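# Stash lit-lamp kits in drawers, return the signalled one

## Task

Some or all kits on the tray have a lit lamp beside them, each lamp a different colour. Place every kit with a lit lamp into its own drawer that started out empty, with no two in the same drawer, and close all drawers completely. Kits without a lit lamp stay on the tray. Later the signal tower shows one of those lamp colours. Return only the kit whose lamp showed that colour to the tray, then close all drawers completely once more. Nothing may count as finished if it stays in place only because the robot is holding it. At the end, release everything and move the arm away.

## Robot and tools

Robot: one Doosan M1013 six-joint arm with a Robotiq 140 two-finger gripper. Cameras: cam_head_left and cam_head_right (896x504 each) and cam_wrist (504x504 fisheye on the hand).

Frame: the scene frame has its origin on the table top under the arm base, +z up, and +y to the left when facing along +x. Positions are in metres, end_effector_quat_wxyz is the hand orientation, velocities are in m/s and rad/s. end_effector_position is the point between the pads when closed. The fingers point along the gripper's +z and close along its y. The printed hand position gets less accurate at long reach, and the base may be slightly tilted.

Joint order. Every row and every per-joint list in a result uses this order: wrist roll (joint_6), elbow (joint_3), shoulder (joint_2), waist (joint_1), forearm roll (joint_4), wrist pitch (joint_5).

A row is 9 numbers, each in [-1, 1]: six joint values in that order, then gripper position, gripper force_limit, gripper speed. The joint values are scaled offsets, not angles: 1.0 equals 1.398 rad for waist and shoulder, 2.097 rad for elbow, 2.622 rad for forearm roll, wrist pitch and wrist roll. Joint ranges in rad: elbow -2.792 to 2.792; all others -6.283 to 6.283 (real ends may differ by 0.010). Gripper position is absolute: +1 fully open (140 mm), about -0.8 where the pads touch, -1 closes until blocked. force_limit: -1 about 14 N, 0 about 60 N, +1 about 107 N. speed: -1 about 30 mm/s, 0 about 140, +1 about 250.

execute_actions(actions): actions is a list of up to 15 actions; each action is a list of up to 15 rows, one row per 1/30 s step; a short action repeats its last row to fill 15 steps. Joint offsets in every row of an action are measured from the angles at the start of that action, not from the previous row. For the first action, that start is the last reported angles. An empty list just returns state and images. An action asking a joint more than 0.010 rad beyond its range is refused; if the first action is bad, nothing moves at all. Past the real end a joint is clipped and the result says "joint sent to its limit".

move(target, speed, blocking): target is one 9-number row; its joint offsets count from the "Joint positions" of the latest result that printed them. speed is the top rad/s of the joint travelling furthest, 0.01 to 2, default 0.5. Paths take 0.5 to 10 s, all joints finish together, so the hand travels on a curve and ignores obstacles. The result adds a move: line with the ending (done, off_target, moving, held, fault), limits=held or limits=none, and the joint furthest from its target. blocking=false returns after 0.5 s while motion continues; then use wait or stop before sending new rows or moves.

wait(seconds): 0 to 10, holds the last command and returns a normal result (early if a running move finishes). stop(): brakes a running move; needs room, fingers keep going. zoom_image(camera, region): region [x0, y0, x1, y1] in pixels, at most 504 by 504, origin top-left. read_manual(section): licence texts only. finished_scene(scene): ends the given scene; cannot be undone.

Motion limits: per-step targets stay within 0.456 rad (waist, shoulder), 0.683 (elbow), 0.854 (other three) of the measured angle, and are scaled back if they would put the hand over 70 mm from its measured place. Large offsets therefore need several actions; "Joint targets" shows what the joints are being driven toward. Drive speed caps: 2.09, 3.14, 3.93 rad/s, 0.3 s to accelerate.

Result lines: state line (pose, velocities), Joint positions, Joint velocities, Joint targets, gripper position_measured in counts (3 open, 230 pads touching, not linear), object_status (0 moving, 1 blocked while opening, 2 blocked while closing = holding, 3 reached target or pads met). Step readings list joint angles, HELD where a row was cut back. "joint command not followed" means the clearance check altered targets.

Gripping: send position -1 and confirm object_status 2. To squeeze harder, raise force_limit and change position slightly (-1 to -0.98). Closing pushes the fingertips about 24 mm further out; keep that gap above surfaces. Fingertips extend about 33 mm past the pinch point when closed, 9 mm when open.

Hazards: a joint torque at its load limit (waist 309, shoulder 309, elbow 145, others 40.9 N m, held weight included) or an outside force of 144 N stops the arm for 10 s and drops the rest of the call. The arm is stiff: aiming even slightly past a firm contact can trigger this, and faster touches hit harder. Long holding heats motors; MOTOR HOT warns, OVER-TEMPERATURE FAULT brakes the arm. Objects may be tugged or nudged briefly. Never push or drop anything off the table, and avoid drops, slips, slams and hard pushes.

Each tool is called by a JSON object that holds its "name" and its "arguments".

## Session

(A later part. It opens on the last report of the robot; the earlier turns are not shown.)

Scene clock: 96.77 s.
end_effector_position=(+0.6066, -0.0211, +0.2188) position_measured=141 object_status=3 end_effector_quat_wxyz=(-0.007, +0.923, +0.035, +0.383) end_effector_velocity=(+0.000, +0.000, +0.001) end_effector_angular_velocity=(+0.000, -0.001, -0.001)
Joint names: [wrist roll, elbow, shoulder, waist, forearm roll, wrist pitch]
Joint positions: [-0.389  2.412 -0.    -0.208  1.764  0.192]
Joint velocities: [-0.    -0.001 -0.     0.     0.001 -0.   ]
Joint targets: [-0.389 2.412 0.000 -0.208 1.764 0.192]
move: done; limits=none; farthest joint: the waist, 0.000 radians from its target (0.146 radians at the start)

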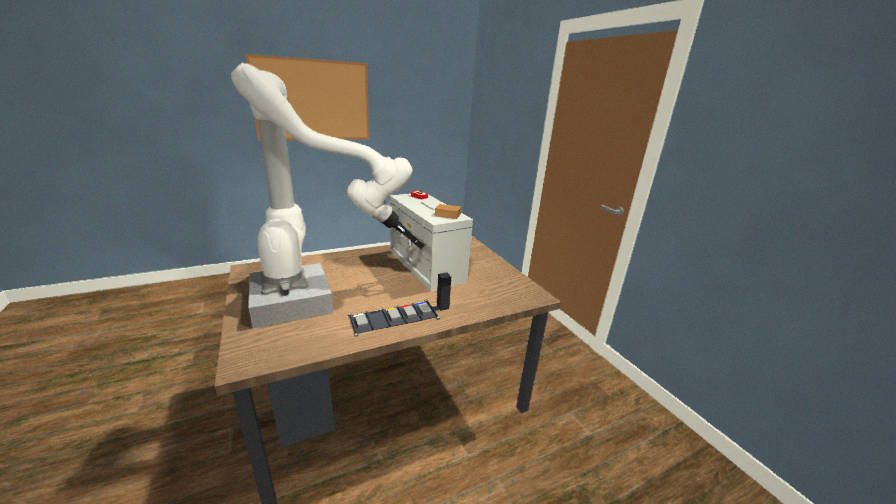

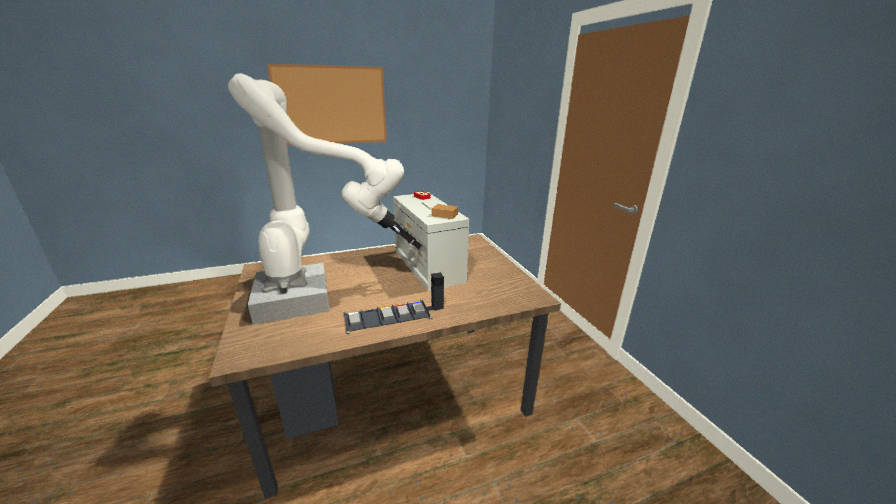

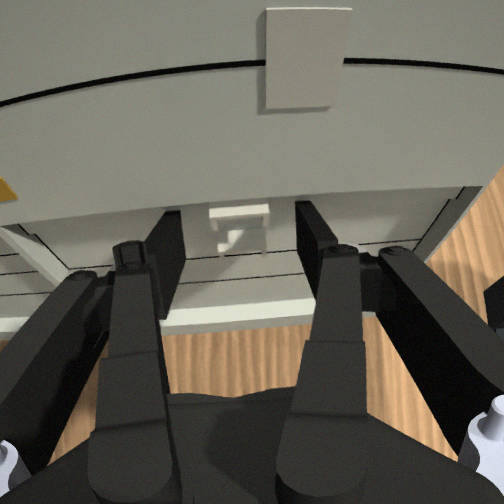

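{"name": "move", "arguments": {"target": [-0.0014,-0.0031,0.0049,0.0021,0.002,-0.0008,-0.1,-0.3,0], "speed": 0.03}}

{"name": "move", "arguments": {"target": [0.0014,0.0031,-0.0049,-0.0021,-0.002,0.0008,-0.1,-0.3,0]}}

{"name": "zoom_image", "arguments": {"camera": "cam_wrist", "region": [120,140,360,300]}}

Scene clock: 105.43 s.
end_effector_position=(+0.6106, -0.0209, +0.2186) position_measured=141 object_status=3 end_effector_quat_wxyz=(-0.007, +0.923, +0.036, +0.383) end_effector_velocity=(+0.000, +0.000, +0.000) end_effector_angular_velocity=(+0.002, -0.001, -0.001)
Joint names: [wrist roll, elbow, shoulder, waist, forearm roll, wrist pitch]
Joint positions: [-0.393  2.405  0.007 -0.205  1.769  0.19 ]
Joint velocities: [ 0.002 -0.    -0.    -0.     0.001  0.   ]
Joint targets: [-0.393 2.405 0.007 -0.205 1.769 0.190]
move: done; limits=none; farthest joint: the waist, 0.000 radians from its target (0.003 radians at the start)

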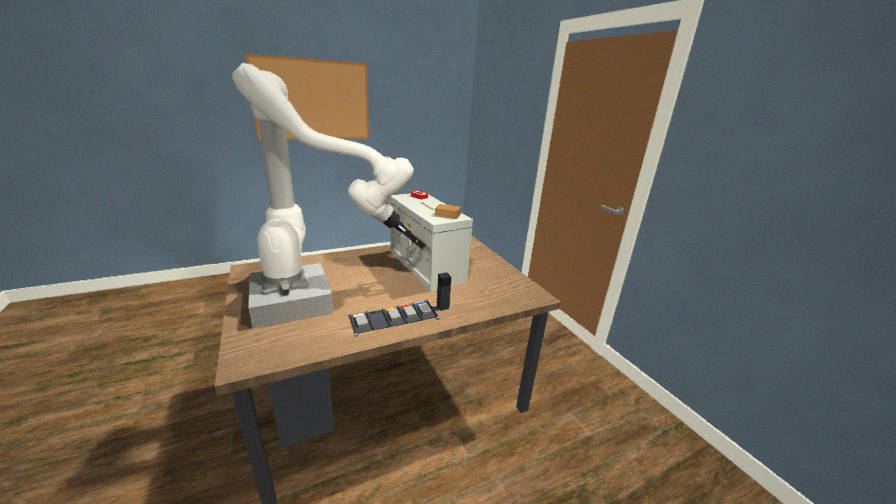

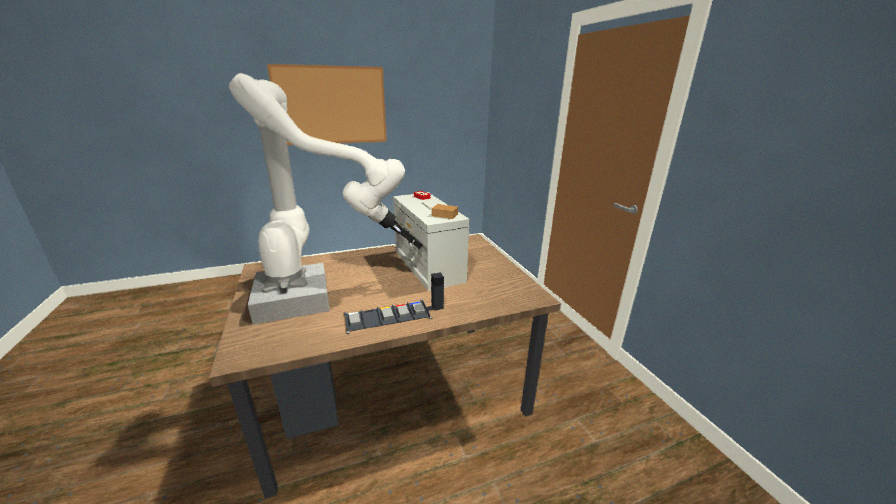

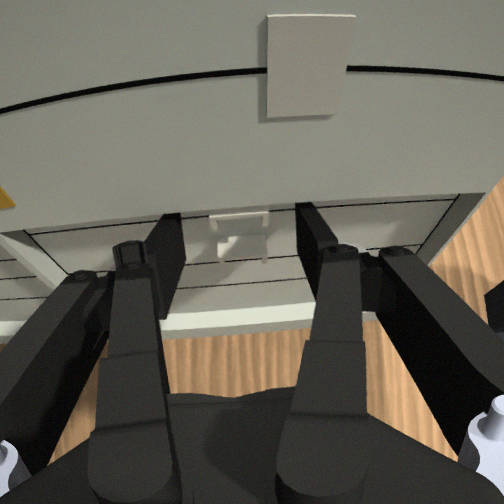

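Scene clock: 106.13 s.
end_effector_position=(+0.6065, -0.0211, +0.2187) position_measured=141 object_status=3 end_effector_quat_wxyz=(-0.007, +0.923, +0.035, +0.383) end_effector_velocity=(-0.000, -0.000, +0.000) end_effector_angular_velocity=(-0.001, +0.000, -0.001)
Joint names: [wrist roll, elbow, shoulder, waist, forearm roll, wrist pitch]
Joint positions: [-0.389  2.412 -0.    -0.208  1.764  0.192]
Joint velocities: [-0.001  0.    -0.    -0.     0.001 -0.001]
Joint targets: [-0.389 2.412 -0.000 -0.208 1.764 0.192]
move: done; limits=none; farthest joint: the waist, 0.000 radians from its target (0.003 radians at the start)

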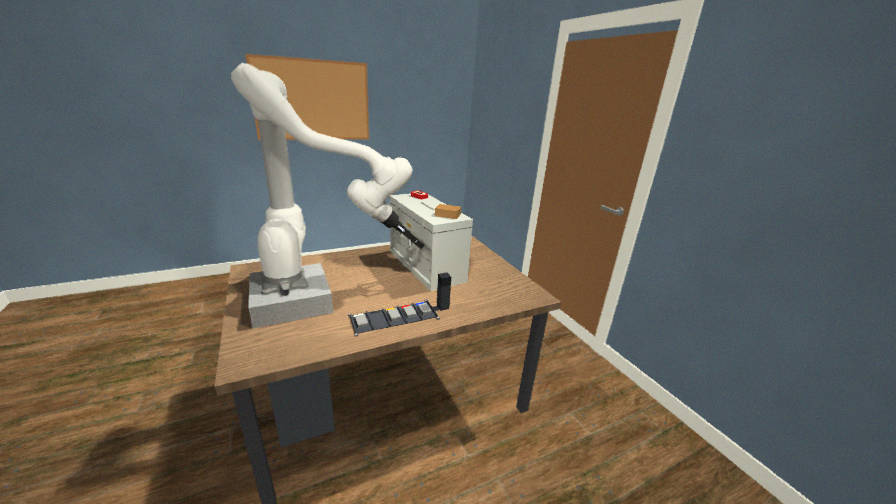

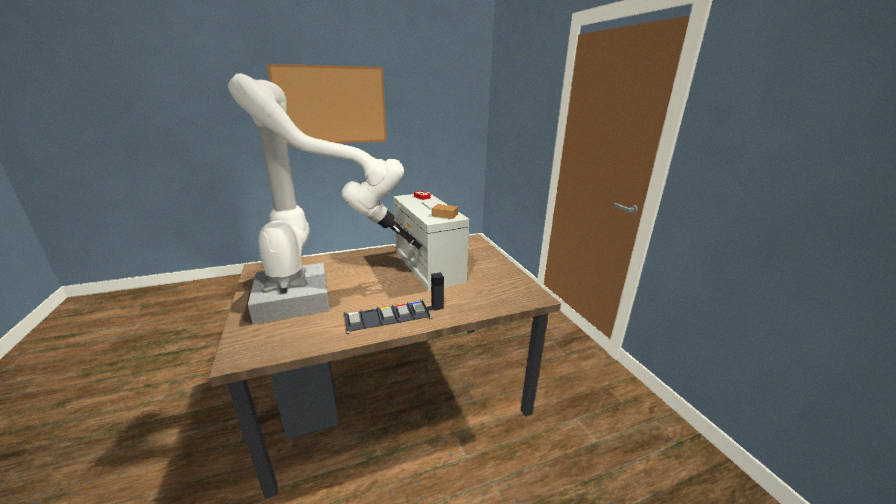

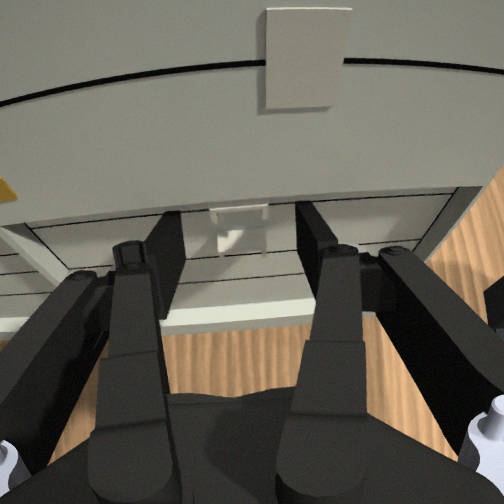

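Region (120, 140, 360, 300) of cam_wrist's 504x504 image, scaled by 2.100, with more detail than that image has.

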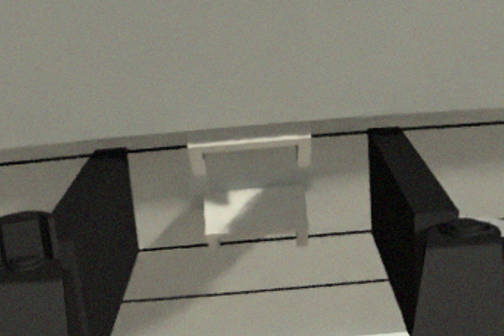

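{"name": "move", "arguments": {"target": [-0.1823,0.016,0.0553,0,0.1791,0.0175,-0.1,-0.3,0], "speed": 0.6}}

Scene clock: 113.23 s.
end_effector_position=(+0.6061, -0.0221, +0.1782) position_measured=141 object_status=3 end_effector_quat_wxyz=(-0.006, +0.923, +0.034, +0.383) end_effector_velocity=(-0.000, +0.000, -0.000) end_effector_angular_velocity=(-0.001, +0.001, +0.002)
Joint names: [wrist roll, elbow, shoulder, waist, forearm roll, wrist pitch]
Joint positions: [-0.867  2.445  0.077 -0.208  2.234  0.238]
Joint velocities: [-0.002 -0.     0.001  0.    -0.     0.   ]
Joint targets: [-0.867 2.445 0.077 -0.208 2.234 0.238]
move: done; limits=none; farthest joint: the waist, 0.000 radians from its target (0.000 radians at the start)

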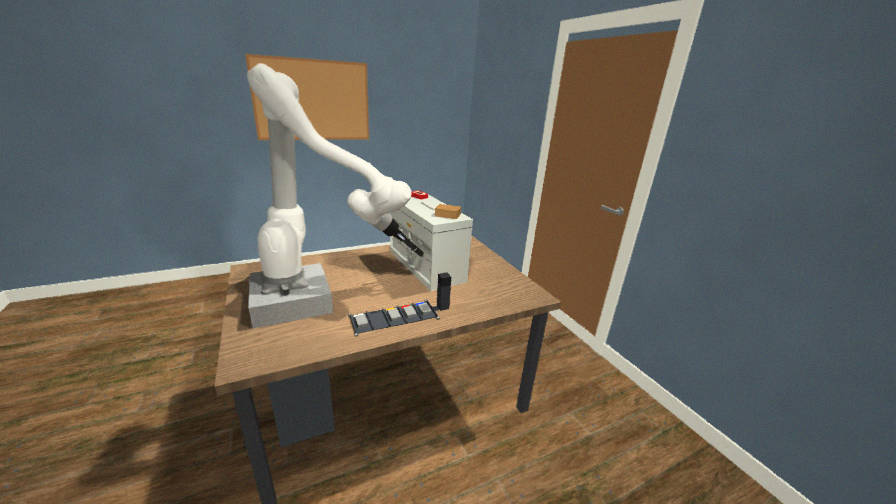

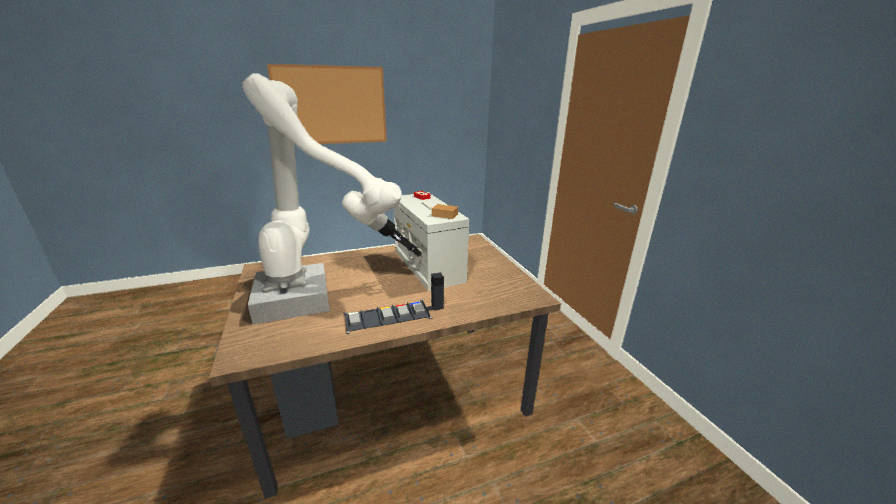

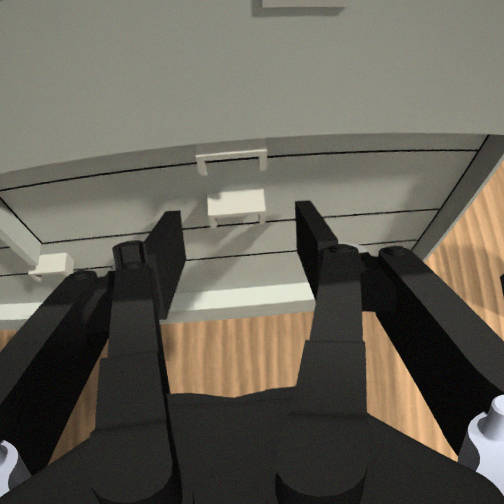

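{"name": "move", "arguments": {"target": [0,0,0,0.0014,0,0,-1,-0.2,0]}}

{"name": "move", "arguments": {"target": [0.022,0.0508,-0.0725,-0.0408,-0.0388,0.0113,-1,-0.2,0], "speed": 0.15}}

Scene clock: 115.90 s.
end_effector_position=(+0.6061, -0.0210, +0.1781) position_measured=192 object_status=2 end_effector_quat_wxyz=(-0.007, +0.923, +0.035, +0.383) end_effector_velocity=(-0.000, +0.000, -0.000) end_effector_angular_velocity=(+0.000, +0.000, +0.000)
Joint names: [wrist roll, elbow, shoulder, waist, forearm roll, wrist pitch]
Joint positions: [-0.867  2.445  0.077 -0.206  2.234  0.238]
Joint velocities: [ 0.001 -0.    -0.     0.    -0.001 -0.   ]
Joint targets: [-0.867 2.445 0.077 -0.206 2.234 0.238]
move: done; limits=none; farthest joint: the waist, 0.000 radians from its target (0.002 radians at the start)

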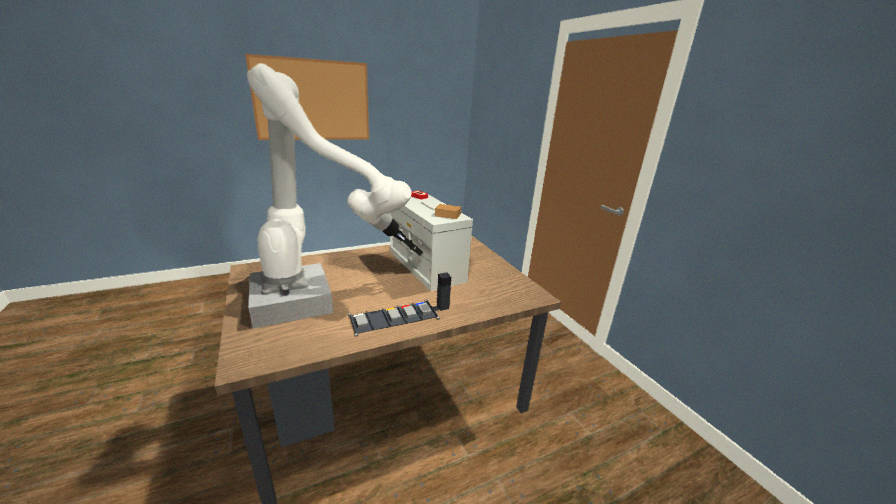

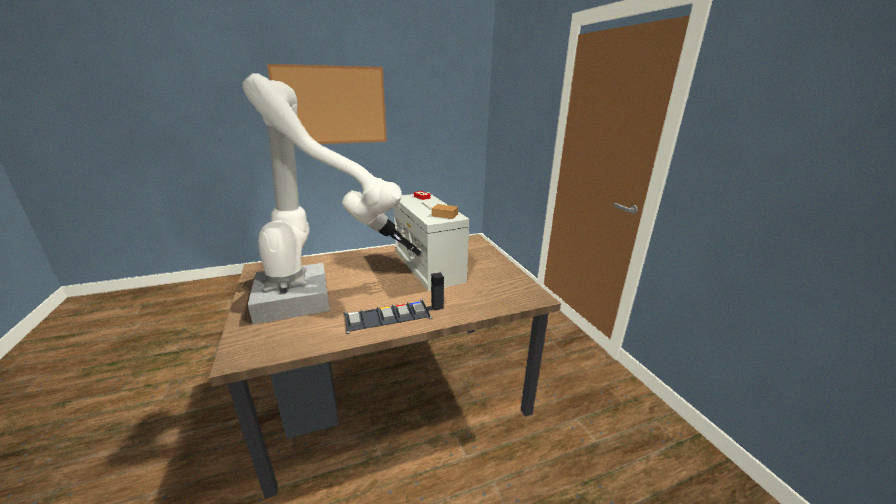

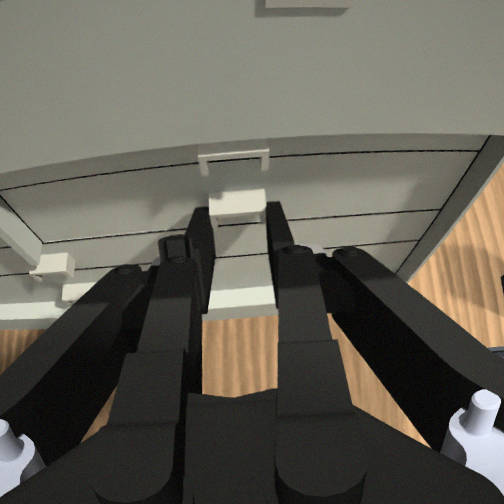

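Scene clock: 116.97 s.
end_effector_position=(+0.5403, -0.0261, +0.1782) position_measured=192 object_status=2 end_effector_quat_wxyz=(-0.007, +0.923, +0.035, +0.383) end_effector_velocity=(-0.000, +0.000, +0.000) end_effector_angular_velocity=(+0.002, -0.000, -0.001)
Joint names: [wrist roll, elbow, shoulder, waist, forearm roll, wrist pitch]
Joint positions: [-0.809  2.552 -0.024 -0.263  2.132  0.268]
Joint velocities: [ 0.002  0.001 -0.001 -0.    -0.     0.001]
Joint targets: [-0.809 2.552 -0.024 -0.263 2.132 0.268]
move: done; limits=none; farthest joint: the waist, 0.000 radians from its target (0.057 radians at the start)

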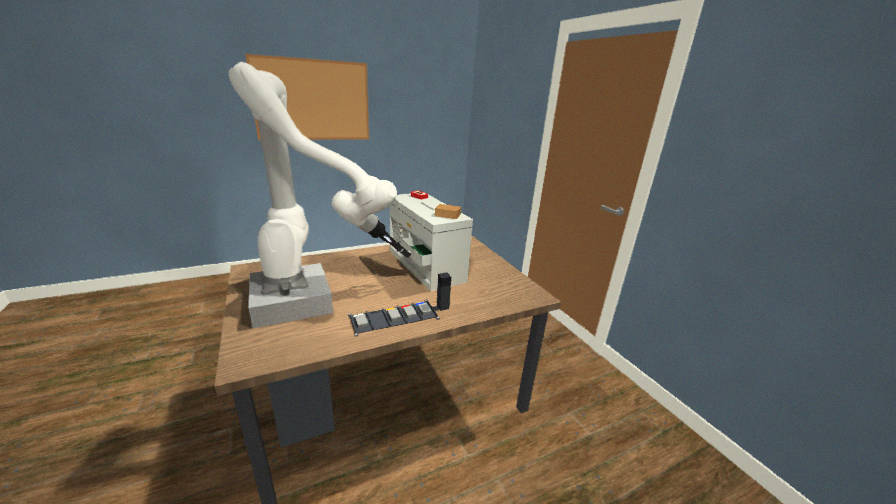

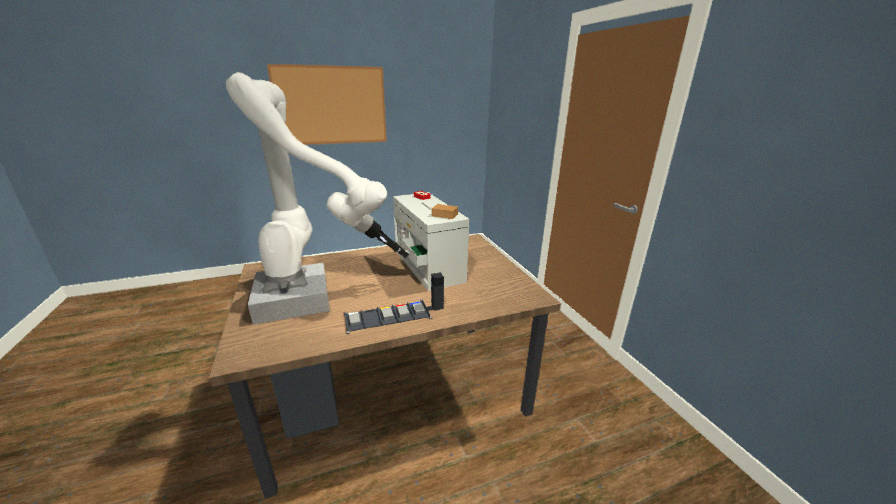

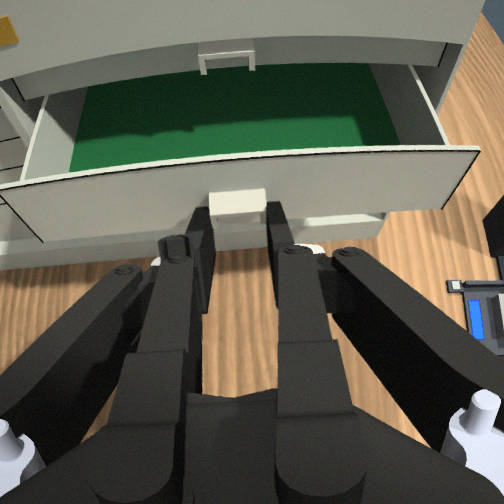

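{"name": "move", "arguments": {"target": [0.0536,0.0475,-0.085,-0.0637,-0.0781,0.014,-1,-0.2,0], "speed": 0.25}}

{"name": "move", "arguments": {"target": [0,0,0,0,0,0,0.3,-0.2,0.5]}}

{"name": "move", "arguments": {"target": [0.381,-0.0208,-0.216,0,-0.3734,-0.0066,0.3,-0.2,0], "speed": 1.2}}

Scene clock: 121.17 s.
end_effector_position=(+0.4744, -0.0321, +0.1783) position_measured=193 object_status=2 end_effector_quat_wxyz=(-0.006, +0.923, +0.033, +0.383) end_effector_velocity=(-0.000, +0.001, -0.000) end_effector_angular_velocity=(+0.002, -0.000, -0.000)
Joint names: [wrist roll, elbow, shoulder, waist, forearm roll, wrist pitch]
Joint positions: [-0.669  2.651 -0.143 -0.352  1.927  0.304]
Joint velocities: [ 0.     0.001 -0.     0.     0.001  0.001]
Joint targets: [-0.669 2.651 -0.143 -0.352 1.927 0.305]
move: done; limits=none; farthest joint: the waist, 0.000 radians from its target (0.089 radians at the start)

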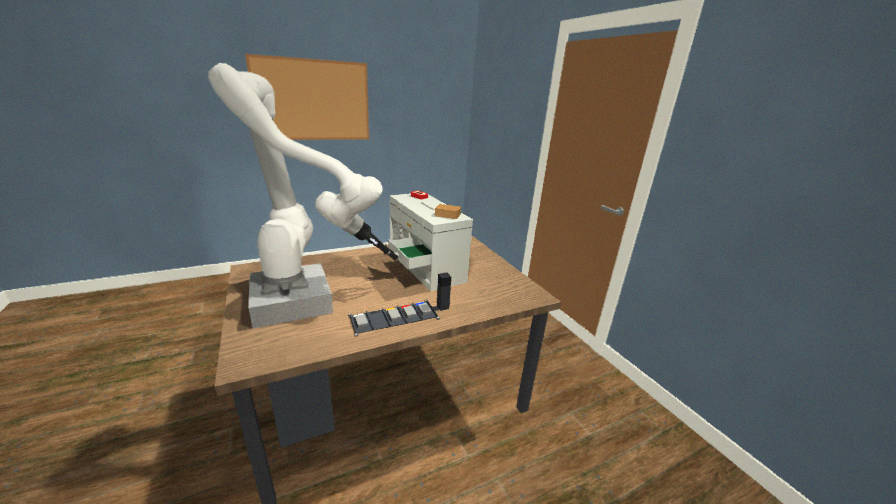

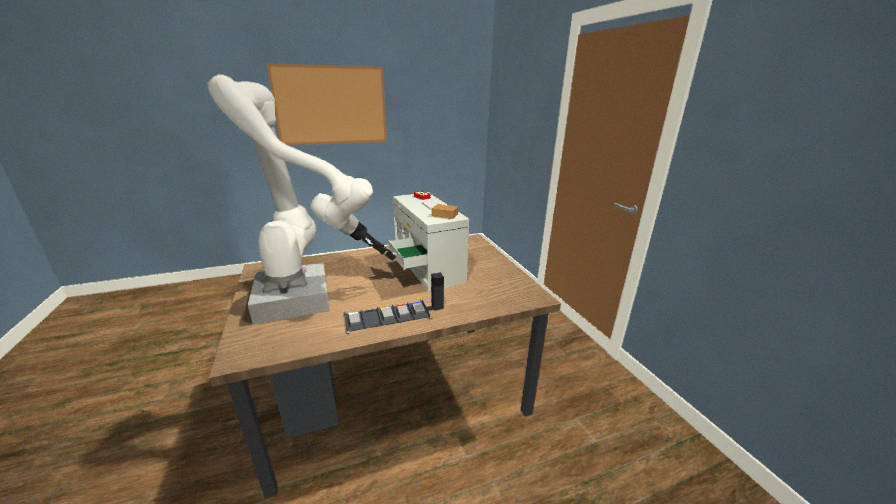

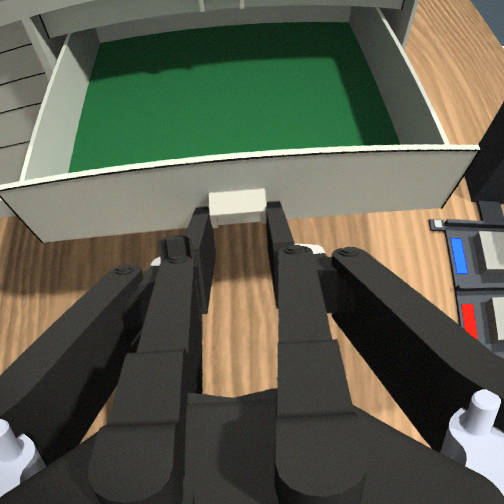

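Scene clock: 121.73 s.
end_effector_position=(+0.4744, -0.0321, +0.1783) position_measured=91 object_status=3 end_effector_quat_wxyz=(-0.006, +0.923, +0.033, +0.383) end_effector_velocity=(-0.000, -0.000, -0.000) end_effector_angular_velocity=(-0.000, +0.001, -0.000)
Joint names: [wrist roll, elbow, shoulder, waist, forearm roll, wrist pitch]
Joint positions: [-0.669  2.651 -0.143 -0.352  1.927  0.304]
Joint velocities: [-0.001 -0.     0.     0.     0.001 -0.   ]
Joint targets: [-0.669 2.651 -0.143 -0.352 1.927 0.304]
move: done; limits=none; farthest joint: the waist, 0.000 radians from its target (0.000 radians at the start)

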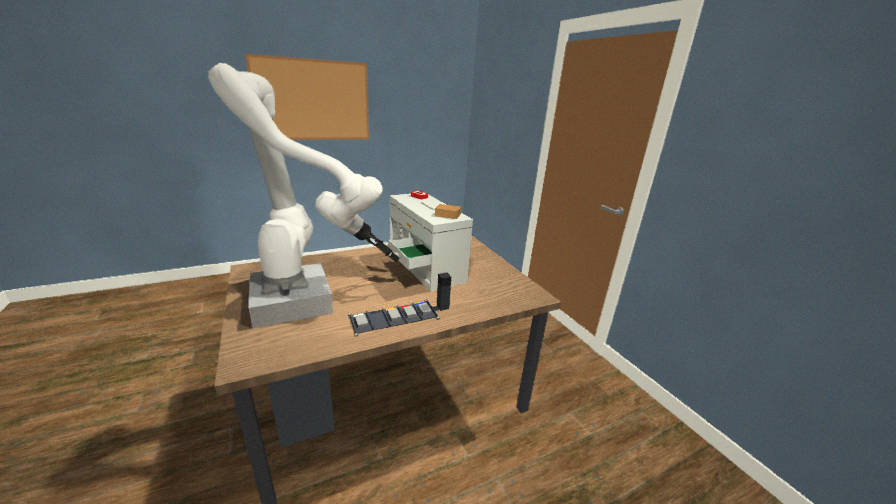

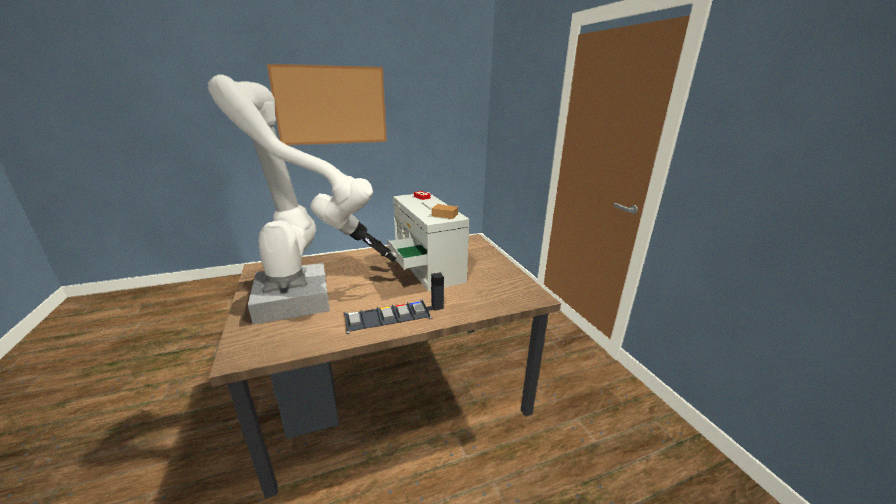

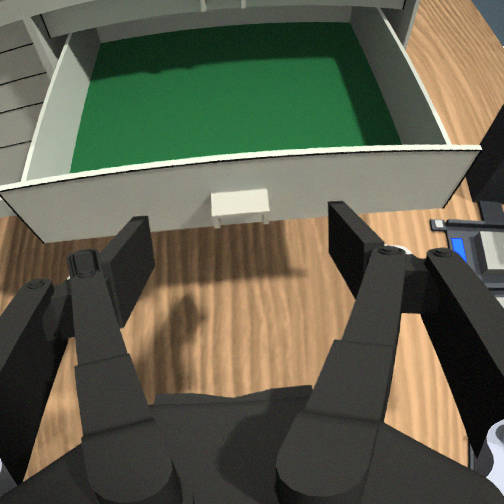

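Scene clock: 123.17 s.
end_effector_position=(+0.4430, -0.0375, +0.2746) position_measured=91 object_status=3 end_effector_quat_wxyz=(+0.031, +0.913, +0.035, +0.405) end_effector_velocity=(-0.000, +0.000, -0.000) end_effector_angular_velocity=(-0.001, +0.001, +0.002)
Joint names: [wrist roll, elbow, shoulder, waist, forearm roll, wrist pitch]
Joint positions: [ 0.33   2.608 -0.445 -0.352  0.948  0.287]
Joint velocities: [-0.001 -0.    -0.    -0.    -0.002  0.001]
Joint targets: [0.330 2.608 -0.445 -0.352 0.948 0.287]
move: done; limits=none; farthest joint: the wrist pitch, 0.001 radians from its target (0.018 radians at the start)

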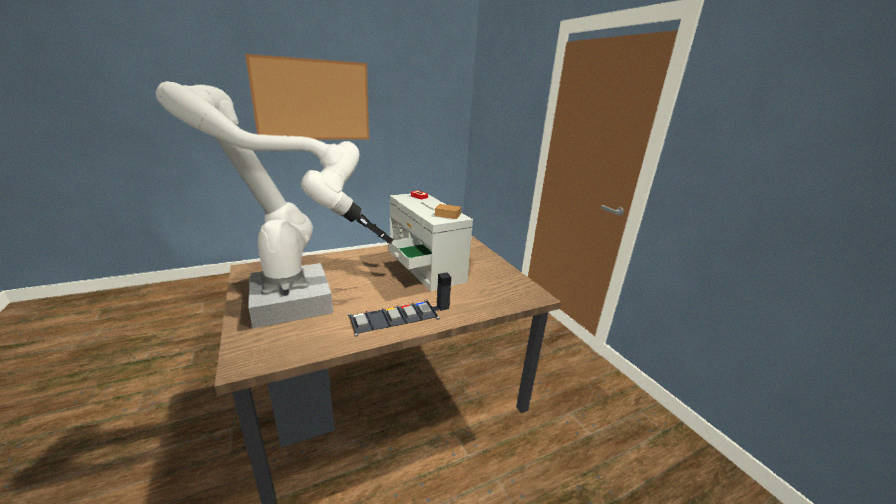

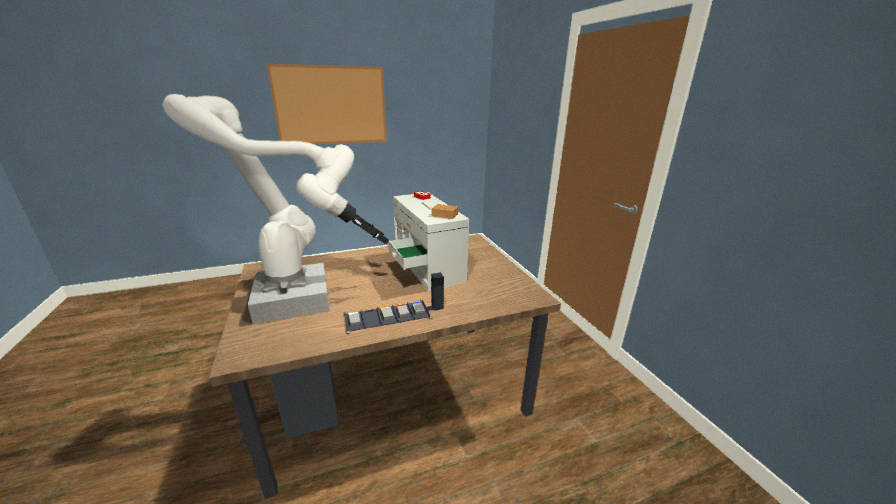

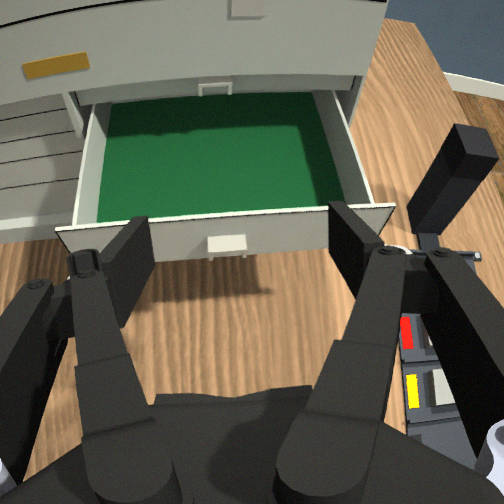

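{"name": "move", "arguments": {"target": [0.1438,-0.0885,0.4132,-0.3956,-0.3616,0.1142,0.3,-0.3,0], "speed": 0.9}}

Scene clock: 127.97 s.
end_effector_position=(+0.2719, -0.2844, +0.0702) position_measured=91 object_status=3 end_effector_quat_wxyz=(+0.007, +1.000, -0.016, +0.001) end_effector_velocity=(-0.000, -0.000, -0.000) end_effector_angular_velocity=(+0.000, +0.001, +0.002)
Joint names: [wrist roll, elbow, shoulder, waist, forearm roll, wrist pitch]
Joint positions: [ 0.707  2.422  0.133 -0.905  0.001  0.587]
Joint velocities: [-0.002 -0.     0.001 -0.    -0.001  0.   ]
Joint targets: [0.707 2.422 0.133 -0.905 0.001 0.587]
move: done; limits=none; farthest joint: the forearm roll, 0.001 radians from its target (0.948 radians at the start)

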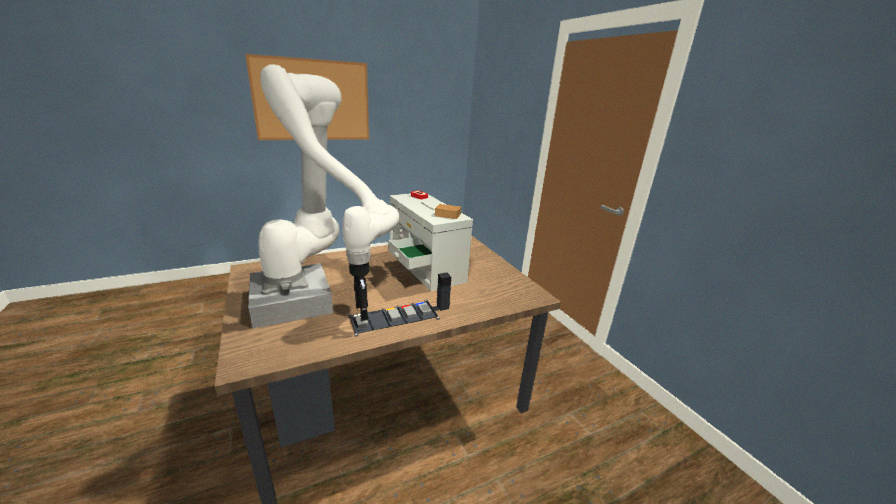

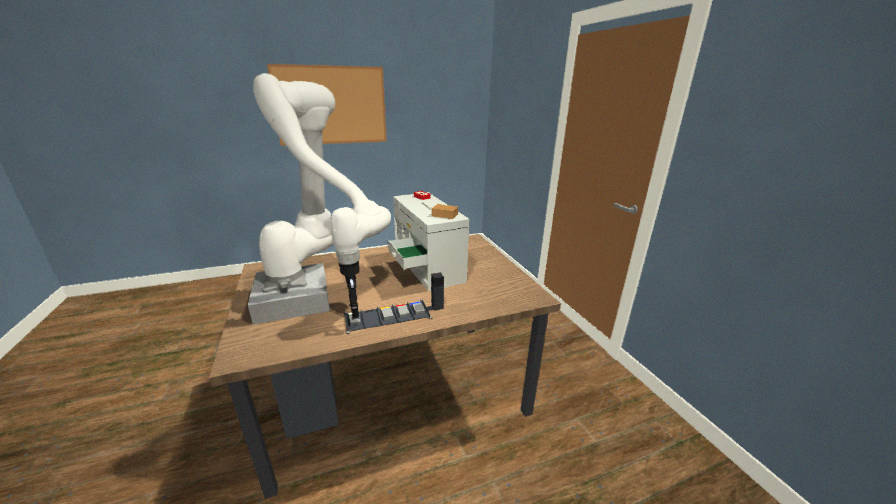

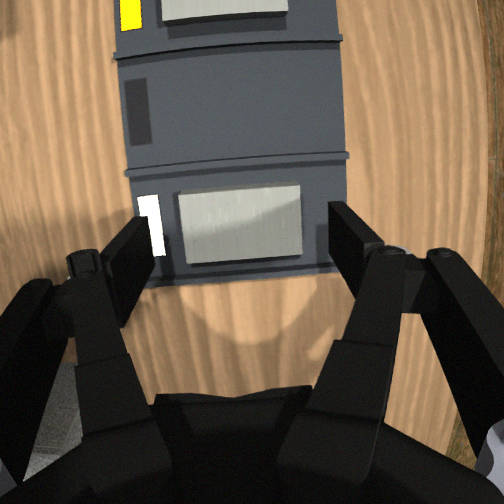

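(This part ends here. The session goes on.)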